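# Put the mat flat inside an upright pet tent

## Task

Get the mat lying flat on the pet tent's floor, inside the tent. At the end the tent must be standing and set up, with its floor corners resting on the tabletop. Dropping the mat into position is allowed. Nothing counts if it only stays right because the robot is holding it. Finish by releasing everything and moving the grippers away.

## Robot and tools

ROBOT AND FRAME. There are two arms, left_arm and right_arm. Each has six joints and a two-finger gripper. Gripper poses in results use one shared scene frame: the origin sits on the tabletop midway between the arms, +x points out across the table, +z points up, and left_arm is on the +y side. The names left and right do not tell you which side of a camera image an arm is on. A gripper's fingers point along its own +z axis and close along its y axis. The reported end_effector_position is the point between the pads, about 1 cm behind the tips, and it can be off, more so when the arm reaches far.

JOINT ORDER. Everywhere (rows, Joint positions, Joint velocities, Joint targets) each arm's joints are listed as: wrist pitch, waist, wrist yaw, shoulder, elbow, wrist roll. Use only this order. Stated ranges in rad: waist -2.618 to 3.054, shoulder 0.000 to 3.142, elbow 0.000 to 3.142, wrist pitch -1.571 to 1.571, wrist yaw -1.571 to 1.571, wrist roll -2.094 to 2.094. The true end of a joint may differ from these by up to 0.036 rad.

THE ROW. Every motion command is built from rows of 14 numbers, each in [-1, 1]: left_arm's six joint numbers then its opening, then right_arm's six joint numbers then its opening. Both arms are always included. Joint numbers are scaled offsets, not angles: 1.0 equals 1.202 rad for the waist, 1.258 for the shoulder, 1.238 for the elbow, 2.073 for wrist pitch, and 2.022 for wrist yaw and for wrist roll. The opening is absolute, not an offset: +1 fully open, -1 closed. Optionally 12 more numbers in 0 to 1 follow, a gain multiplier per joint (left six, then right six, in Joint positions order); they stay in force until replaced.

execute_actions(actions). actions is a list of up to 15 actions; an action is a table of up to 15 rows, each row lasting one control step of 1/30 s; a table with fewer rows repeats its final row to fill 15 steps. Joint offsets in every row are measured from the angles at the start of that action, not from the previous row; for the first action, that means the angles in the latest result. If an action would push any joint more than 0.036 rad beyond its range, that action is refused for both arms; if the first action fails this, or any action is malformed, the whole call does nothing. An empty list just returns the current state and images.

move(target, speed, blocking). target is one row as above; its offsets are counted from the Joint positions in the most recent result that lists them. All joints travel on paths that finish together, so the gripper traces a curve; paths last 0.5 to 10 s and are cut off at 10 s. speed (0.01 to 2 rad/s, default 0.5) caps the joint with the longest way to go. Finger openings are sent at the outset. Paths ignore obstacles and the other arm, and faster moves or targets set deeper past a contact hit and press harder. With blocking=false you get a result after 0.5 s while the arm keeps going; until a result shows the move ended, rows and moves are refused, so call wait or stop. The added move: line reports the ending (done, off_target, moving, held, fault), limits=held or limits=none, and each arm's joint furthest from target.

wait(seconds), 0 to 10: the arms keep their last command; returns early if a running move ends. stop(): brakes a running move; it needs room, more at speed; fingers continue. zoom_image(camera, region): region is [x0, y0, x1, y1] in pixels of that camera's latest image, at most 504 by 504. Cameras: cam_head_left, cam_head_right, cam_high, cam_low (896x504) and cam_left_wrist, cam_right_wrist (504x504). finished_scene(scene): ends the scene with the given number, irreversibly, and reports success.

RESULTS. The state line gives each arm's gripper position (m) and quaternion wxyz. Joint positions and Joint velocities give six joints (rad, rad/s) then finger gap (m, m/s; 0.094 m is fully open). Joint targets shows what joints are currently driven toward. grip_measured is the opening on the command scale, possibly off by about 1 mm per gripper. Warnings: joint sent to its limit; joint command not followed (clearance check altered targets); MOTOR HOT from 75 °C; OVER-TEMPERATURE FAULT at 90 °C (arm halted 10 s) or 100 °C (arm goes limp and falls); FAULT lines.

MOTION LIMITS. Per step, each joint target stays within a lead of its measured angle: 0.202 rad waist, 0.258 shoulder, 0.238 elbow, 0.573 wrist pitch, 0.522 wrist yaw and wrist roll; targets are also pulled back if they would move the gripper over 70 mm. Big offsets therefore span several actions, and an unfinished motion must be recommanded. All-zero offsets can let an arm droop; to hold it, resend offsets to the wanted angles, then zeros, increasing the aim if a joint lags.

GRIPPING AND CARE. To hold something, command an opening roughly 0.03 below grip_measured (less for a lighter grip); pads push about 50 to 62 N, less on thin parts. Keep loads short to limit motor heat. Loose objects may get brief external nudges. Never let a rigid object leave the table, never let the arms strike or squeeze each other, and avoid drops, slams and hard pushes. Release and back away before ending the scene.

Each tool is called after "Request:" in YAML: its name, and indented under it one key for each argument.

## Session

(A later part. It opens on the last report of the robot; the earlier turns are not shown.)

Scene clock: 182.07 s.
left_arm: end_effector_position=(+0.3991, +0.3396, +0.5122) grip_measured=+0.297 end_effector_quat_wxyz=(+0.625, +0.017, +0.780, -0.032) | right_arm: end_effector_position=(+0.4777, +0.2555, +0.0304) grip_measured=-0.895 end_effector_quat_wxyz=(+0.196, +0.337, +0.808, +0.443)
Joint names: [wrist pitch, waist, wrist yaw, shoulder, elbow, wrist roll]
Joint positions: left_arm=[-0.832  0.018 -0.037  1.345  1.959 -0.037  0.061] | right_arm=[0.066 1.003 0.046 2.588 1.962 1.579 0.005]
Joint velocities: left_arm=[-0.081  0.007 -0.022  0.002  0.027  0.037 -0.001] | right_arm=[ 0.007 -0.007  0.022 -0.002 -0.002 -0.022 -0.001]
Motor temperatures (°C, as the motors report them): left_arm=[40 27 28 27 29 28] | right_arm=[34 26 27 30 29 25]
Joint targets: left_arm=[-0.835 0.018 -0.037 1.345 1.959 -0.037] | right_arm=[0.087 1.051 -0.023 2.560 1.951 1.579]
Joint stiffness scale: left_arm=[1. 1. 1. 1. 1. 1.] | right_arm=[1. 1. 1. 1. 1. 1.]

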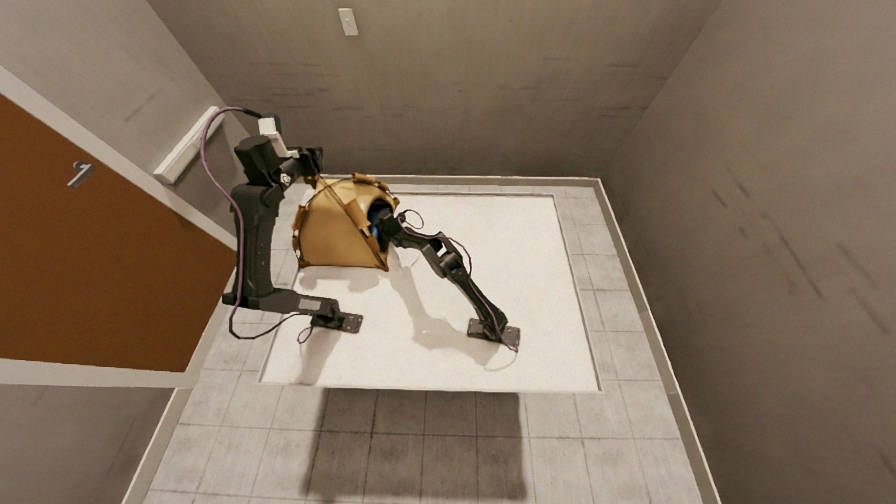

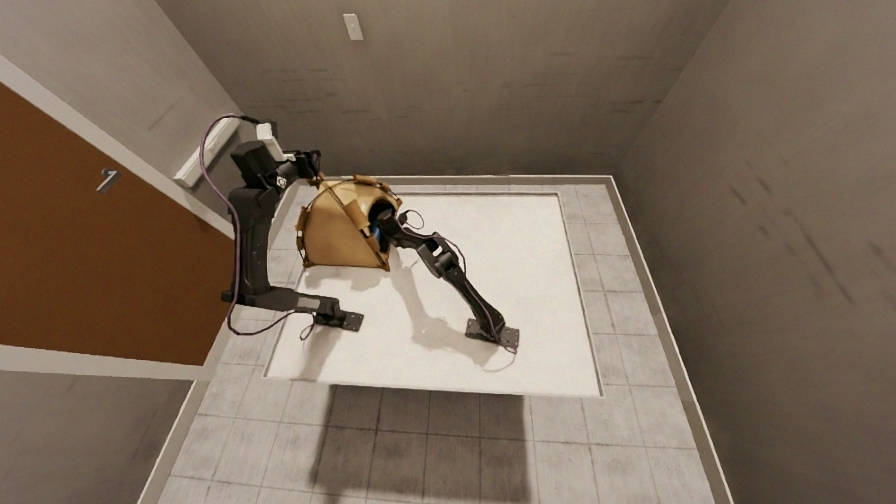

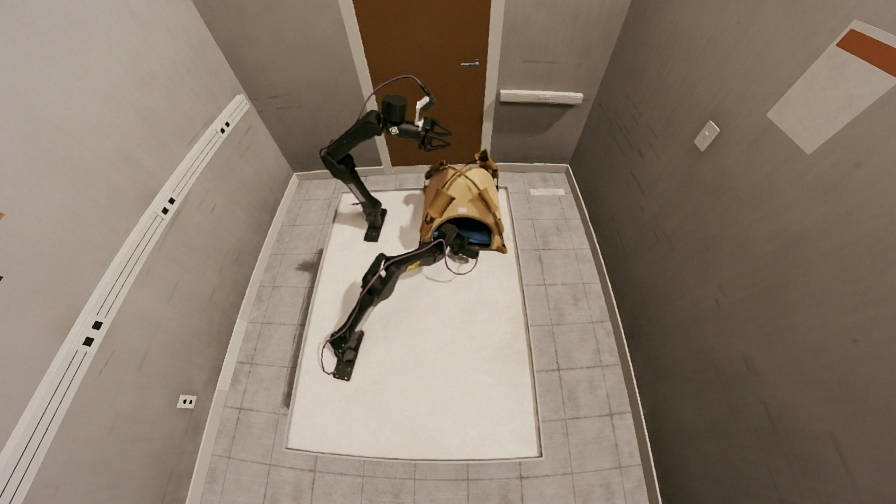

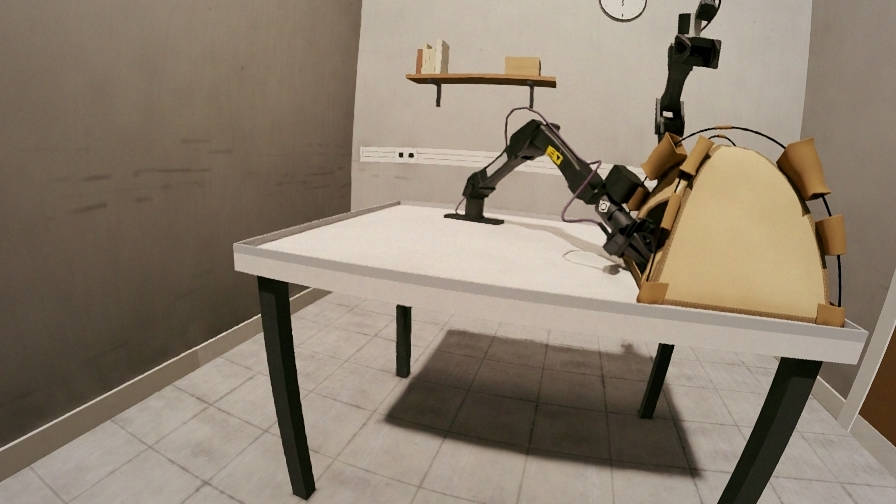

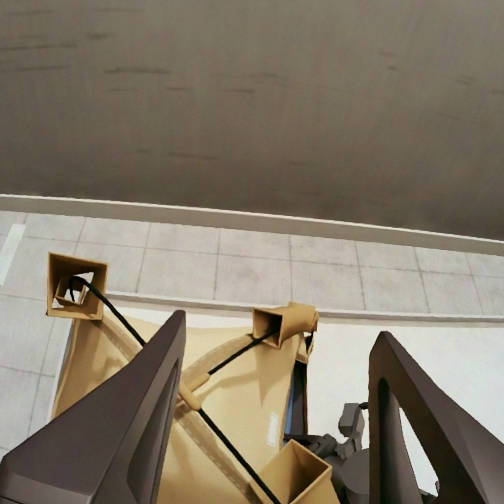

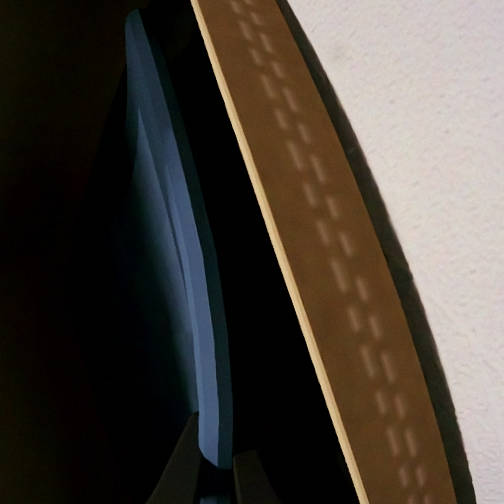

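Request:
execute_actions:
  actions:
    - [[0,0,0,0,0,0,0.3,0.005,-0.015,0,0,0,0,-0.95]]
    - [[0,0,0,0,0,0,0.3,0.005,0,0,0,0,0,-0.6]]

Request:
move:
  target: [0,0,0,0,0,0,0.3,0.07,0,0,-0.36,-0.45,0,-0.6]
  speed: 0.3

Request:
move:
  target: [0,0,0,-0.2,-0.2,0,0.3,0.1,-0.2,-0.2,-0.25,-0.25,-0.78,-0.6]
  speed: 0.9

Request:
zoom_image:
  camera: "cam_high"
  region: [400,150,540,290]

Scene clock: 183.67 s.
left_arm: end_effector_position=(+0.3995, +0.3395, +0.5139) grip_measured=+0.297 end_effector_quat_wxyz=(+0.628, +0.017, +0.777, -0.032) | right_arm: end_effector_position=(+0.4893, +0.2443, +0.0306) grip_measured=-0.601 end_effector_quat_wxyz=(+0.202, +0.346, +0.803, +0.441)
Joint names: [wrist pitch, waist, wrist yaw, shoulder, elbow, wrist roll]
Joint positions: left_arm=[-0.825  0.018 -0.037  1.345  1.959 -0.037  0.061] | right_arm=[0.067 0.98  0.048 2.588 1.962 1.579 0.019]
Joint velocities: left_arm=[-0.022 -0.012 -0.037  0.002 -0.022 -0.022 -0.   ] | right_arm=[ 0.051  0.012  0.007 -0.002 -0.007 -0.051 -0.001]
Motor temperatures (°C, as the motors report them): left_arm=[41 27 28 27 29 28] | right_arm=[34 26 27 30 29 25]
Joint targets: left_arm=[-0.828 0.018 -0.037 1.345 1.959 -0.037] | right_arm=[0.078 0.980 0.048 2.588 1.962 1.579]
Joint stiffness scale: left_arm=[1. 1. 1. 1. 1. 1.] | right_arm=[1. 1. 1. 1. 1. 1.]

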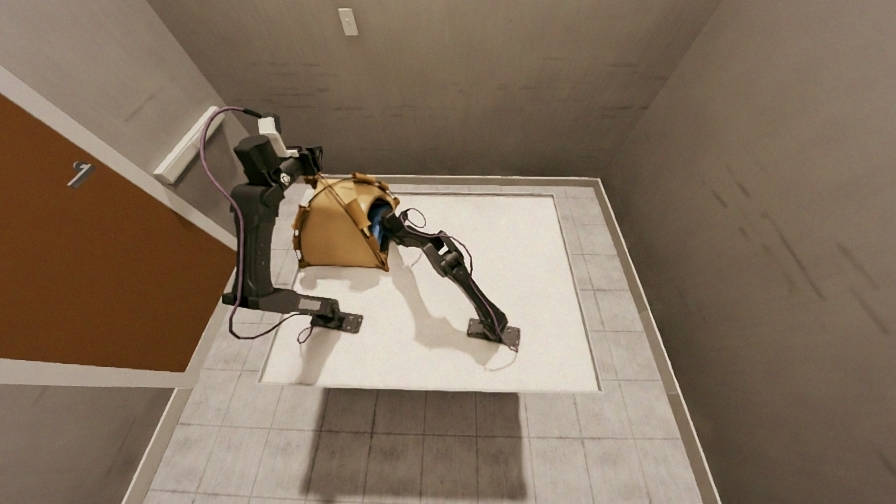

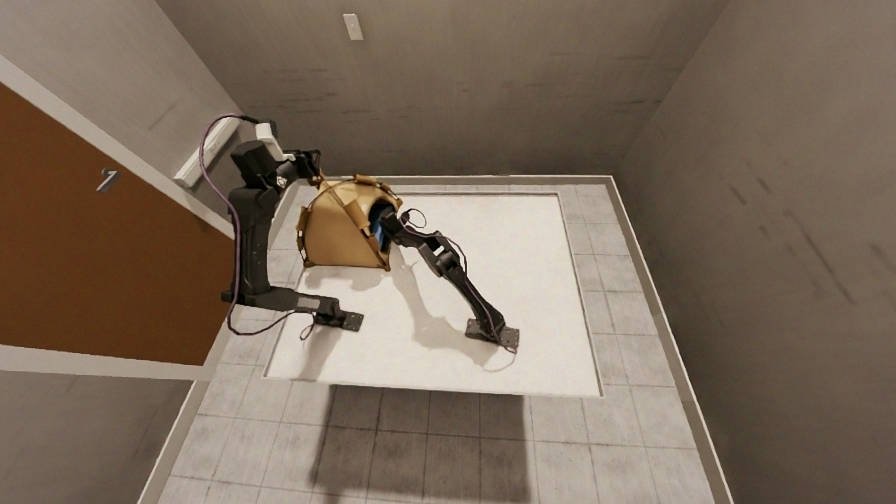

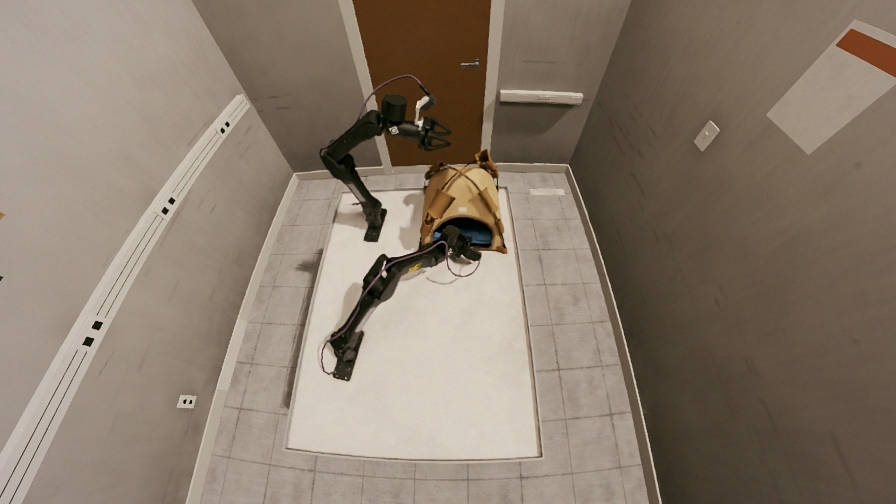

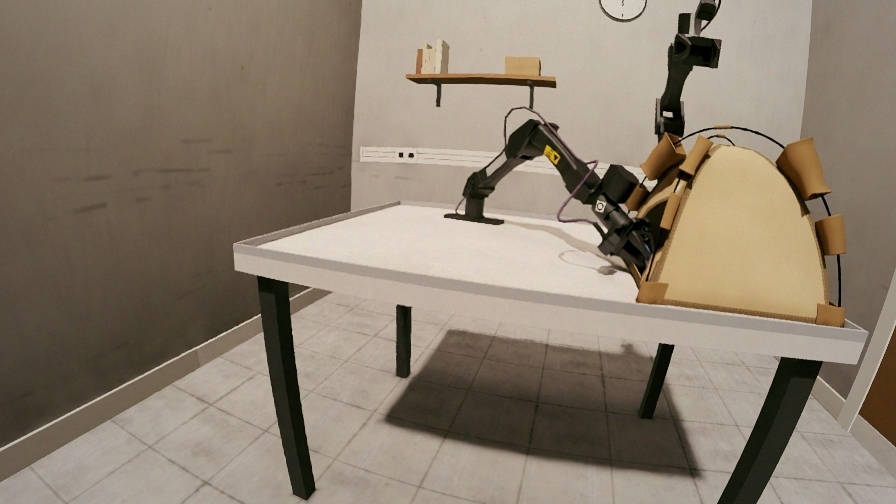

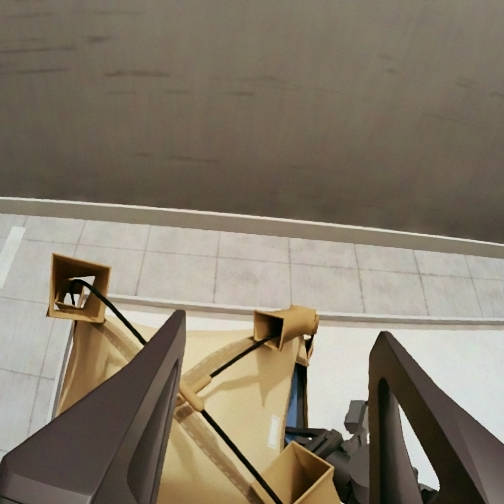

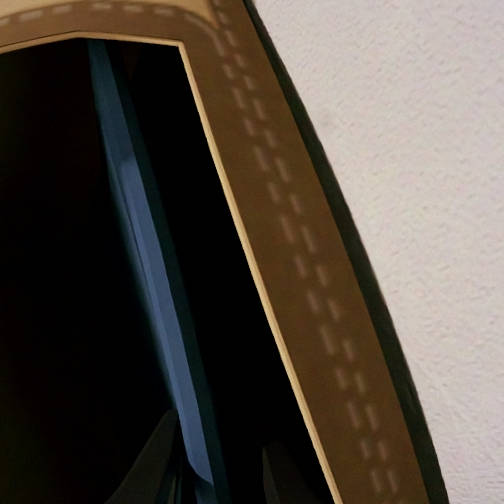

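Scene clock: 185.97 s.
left_arm: end_effector_position=(+0.3996, +0.3395, +0.5148) grip_measured=+0.297 end_effector_quat_wxyz=(+0.629, +0.017, +0.776, -0.032) | right_arm: end_effector_position=(+0.4267, +0.1809, +0.0845) grip_measured=-0.601 end_effector_quat_wxyz=(+0.203, +0.346, +0.802, +0.444)
Joint names: [wrist pitch, waist, wrist yaw, shoulder, elbow, wrist roll]
Joint positions: left_arm=[-0.821  0.018 -0.037  1.345  1.959 -0.037  0.061] | right_arm=[0.195 0.98  0.048 2.165 1.418 1.579 0.019]
Joint velocities: left_arm=[-0.051 -0.007  0.051 -0.022 -0.007  0.007  0.   ] | right_arm=[-0.007 -0.002 -0.095 -0.017 -0.007  0.007  0.   ]
Motor temperatures (°C, as the motors report them): left_arm=[41 27 28 27 29 28] | right_arm=[35 26 27 31 29 25]
Joint targets: left_arm=[-0.825 0.018 -0.037 1.345 1.959 -0.037] | right_arm=[0.213 0.980 0.048 2.135 1.404 1.579]
Joint stiffness scale: left_arm=[1. 1. 1. 1. 1. 1.] | right_arm=[1. 1. 1. 1. 1. 1.]
move: off_target (right_arm); limits=none; left_arm: farthest joint: the wrist pitch, 0.004 radians from its target (0.000 radians at the start); right_arm: farthest joint: the shoulder, 0.030 radians from its target (0.453 radians at the start)

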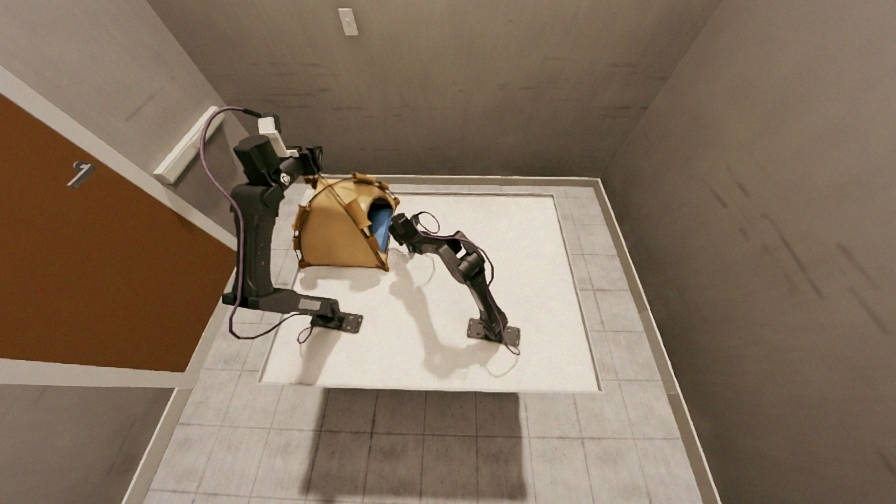

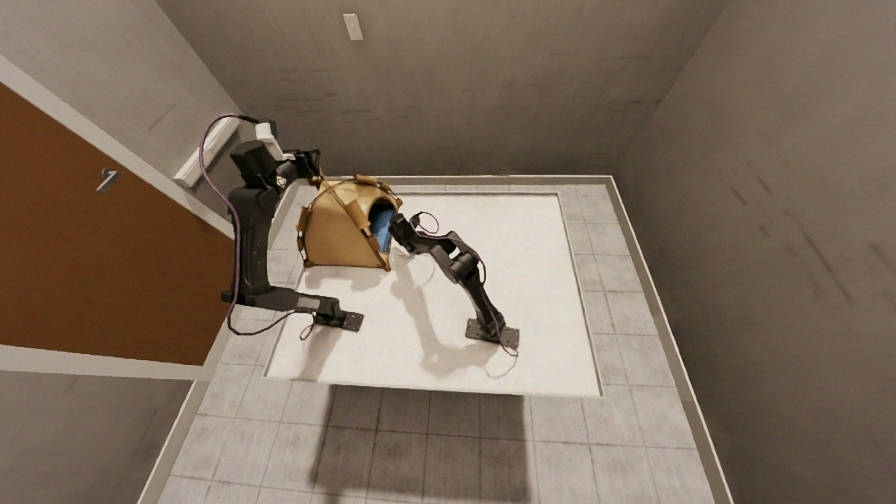

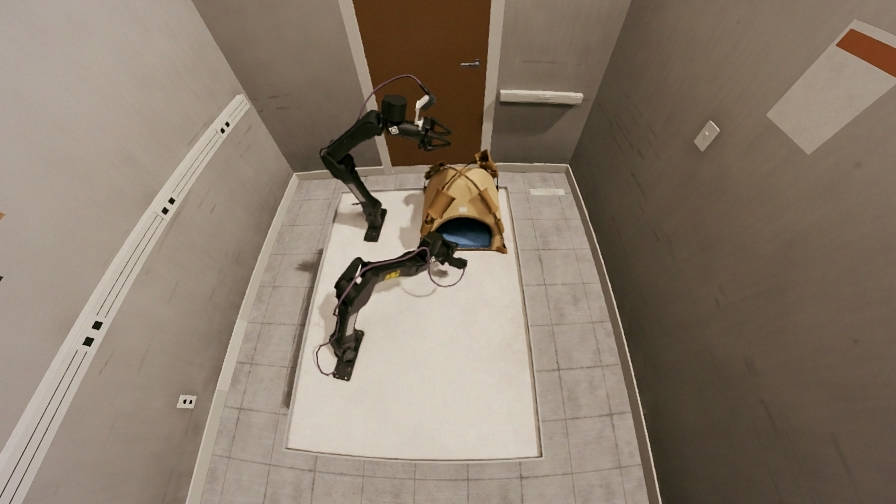

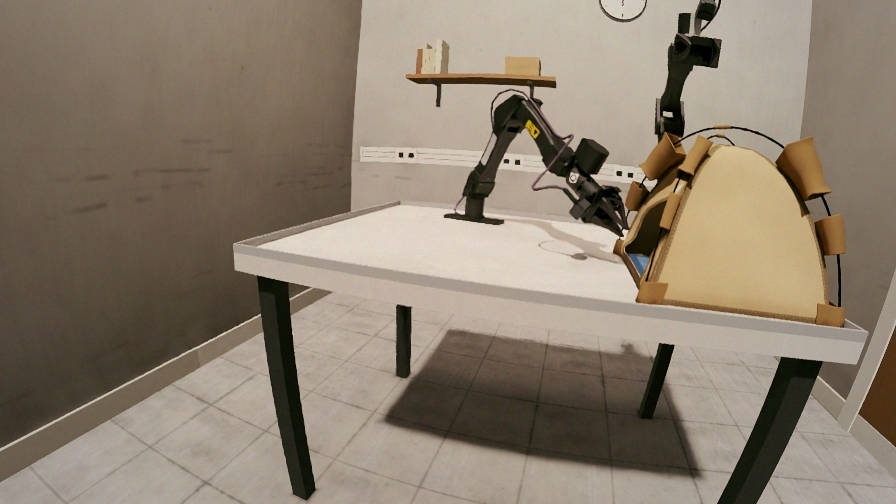

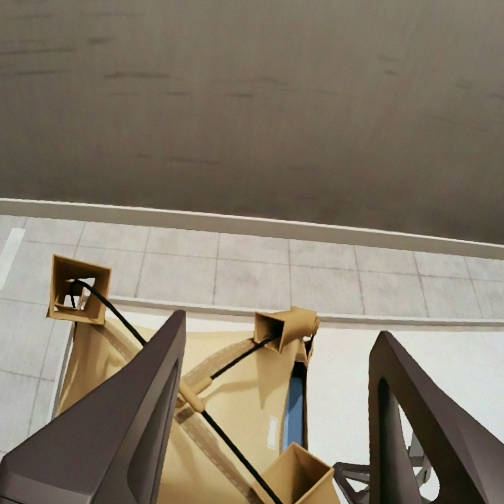

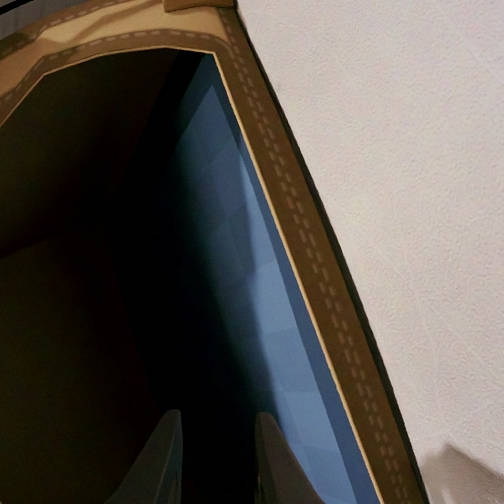

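Scene clock: 188.63 s.
left_arm: end_effector_position=(+0.3433, +0.3458, +0.4961) grip_measured=+0.297 end_effector_quat_wxyz=(+0.632, +0.017, +0.774, -0.032) | right_arm: end_effector_position=(+0.4256, +0.0984, +0.1573) grip_measured=-0.601 end_effector_quat_wxyz=(+0.491, -0.313, +0.758, +0.292)
Joint names: [wrist pitch, waist, wrist yaw, shoulder, elbow, wrist roll]
Joint positions: left_arm=[-0.813  0.018 -0.037  1.115  1.728 -0.037  0.061] | right_arm=[ 0.381  0.747 -0.345  1.88   1.121  0.011  0.019]
Joint velocities: left_arm=[ 0.051  0.007 -0.022 -0.012 -0.017  0.022 -0.   ] | right_arm=[ 0.007 -0.012  0.007  0.002  0.002  0.037 -0.   ]
Motor temperatures (°C, as the motors report them): left_arm=[41 27 28 27 29 28] | right_arm=[35 26 27 31 28 25]
Joint targets: left_arm=[-0.821 0.018 -0.037 1.094 1.711 -0.037] | right_arm=[0.402 0.739 -0.356 1.851 1.108 0.002]
Joint stiffness scale: left_arm=[1. 1. 1. 1. 1. 1.] | right_arm=[1. 1. 1. 1. 1. 1.]
move: off_target (left_arm, right_arm); limits=none; left_arm: farthest joint: the shoulder, 0.022 radians from its target (0.252 radians at the start); right_arm: farthest joint: the shoulder, 0.029 radians from its target (0.315 radians at the start)

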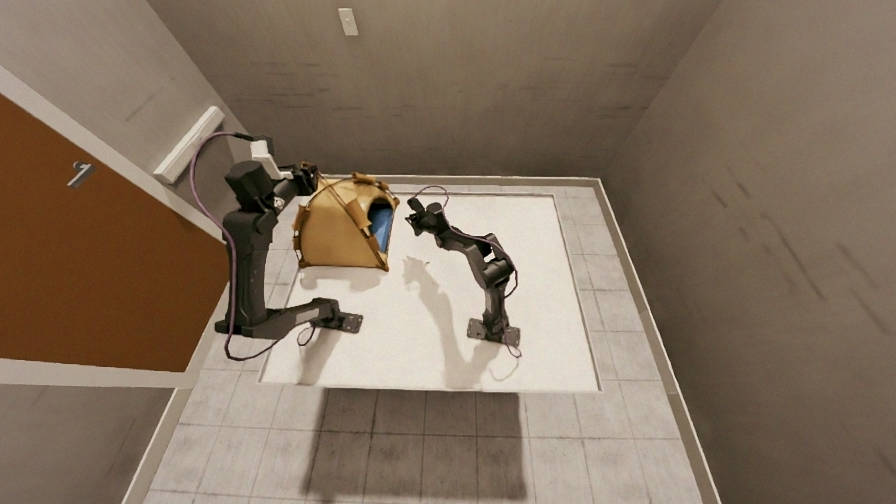

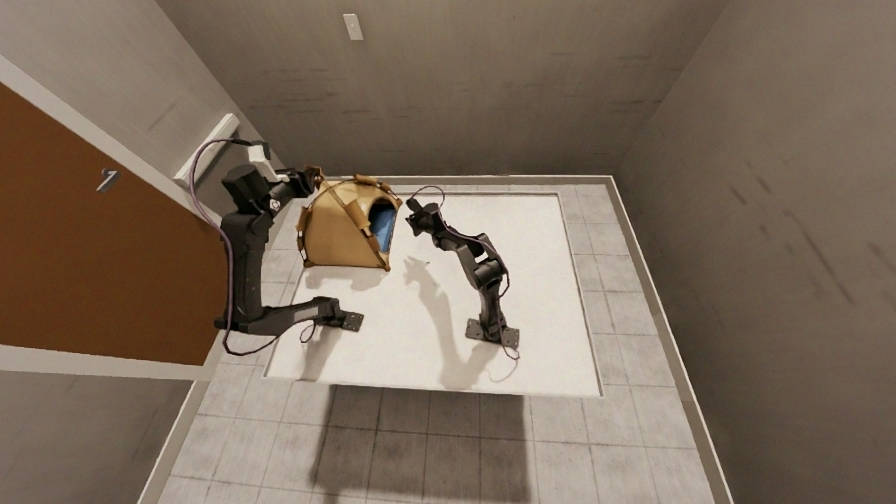

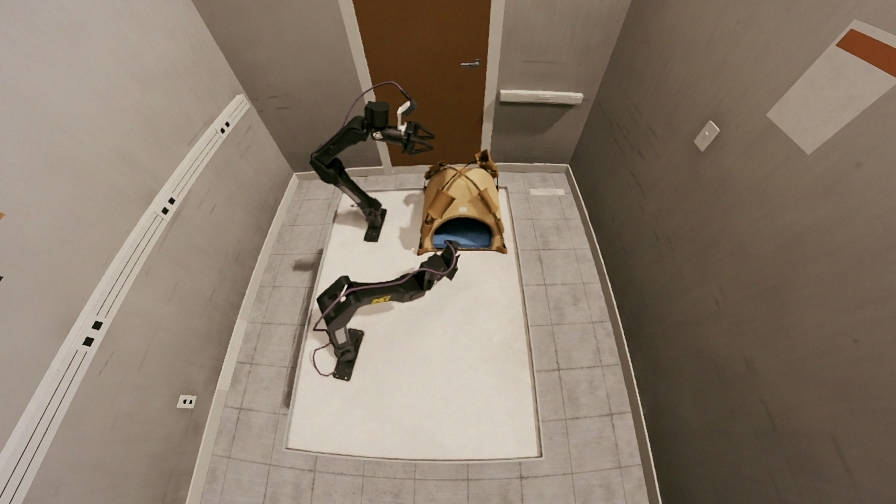

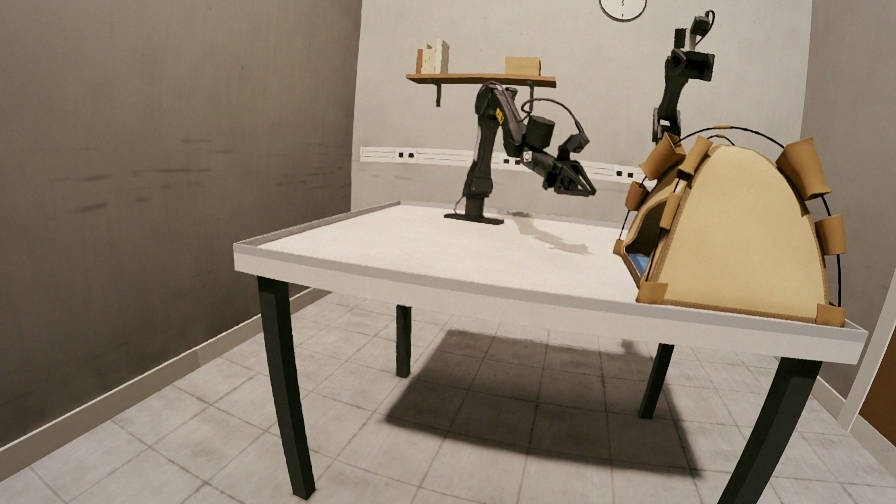

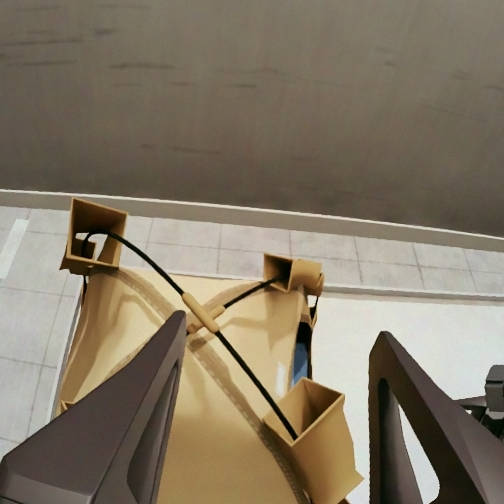

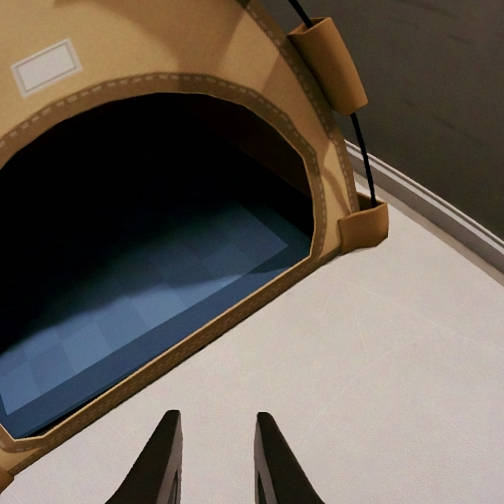

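Region (400, 150, 540, 290) of cam_high's 896x504 image, scaled by 3.600, with more detail than that image has.

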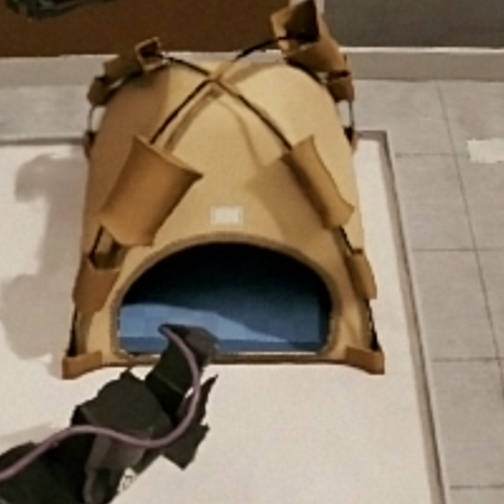

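Request:
zoom_image:
  camera: "cam_head_right"
  region: [280,220,400,290]

Request:
zoom_image:
  camera: "cam_low"
  region: [740,260,880,350]

Region (280, 220, 400, 290) of cam_head_right's 896x504 image, scaled by 4.200, with more detail than that image has; it fills the top 294 rows of this view, and the rest is white.

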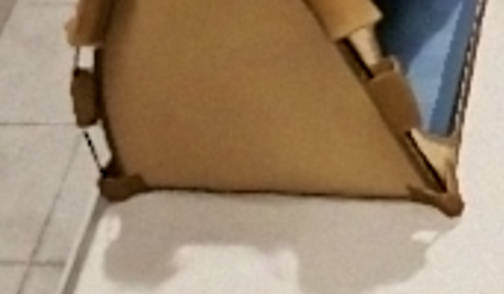

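Region (740, 260, 880, 350) of cam_low's 896x504 image, scaled by 3.600, with more detail than that image has; it fills the top 324 rows of this view, and the rest is white.

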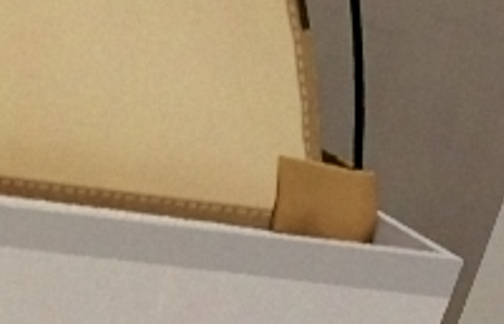

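Corners are down.

Request:
finished_scene:
  scene: 1

The scene is finished: the task was done.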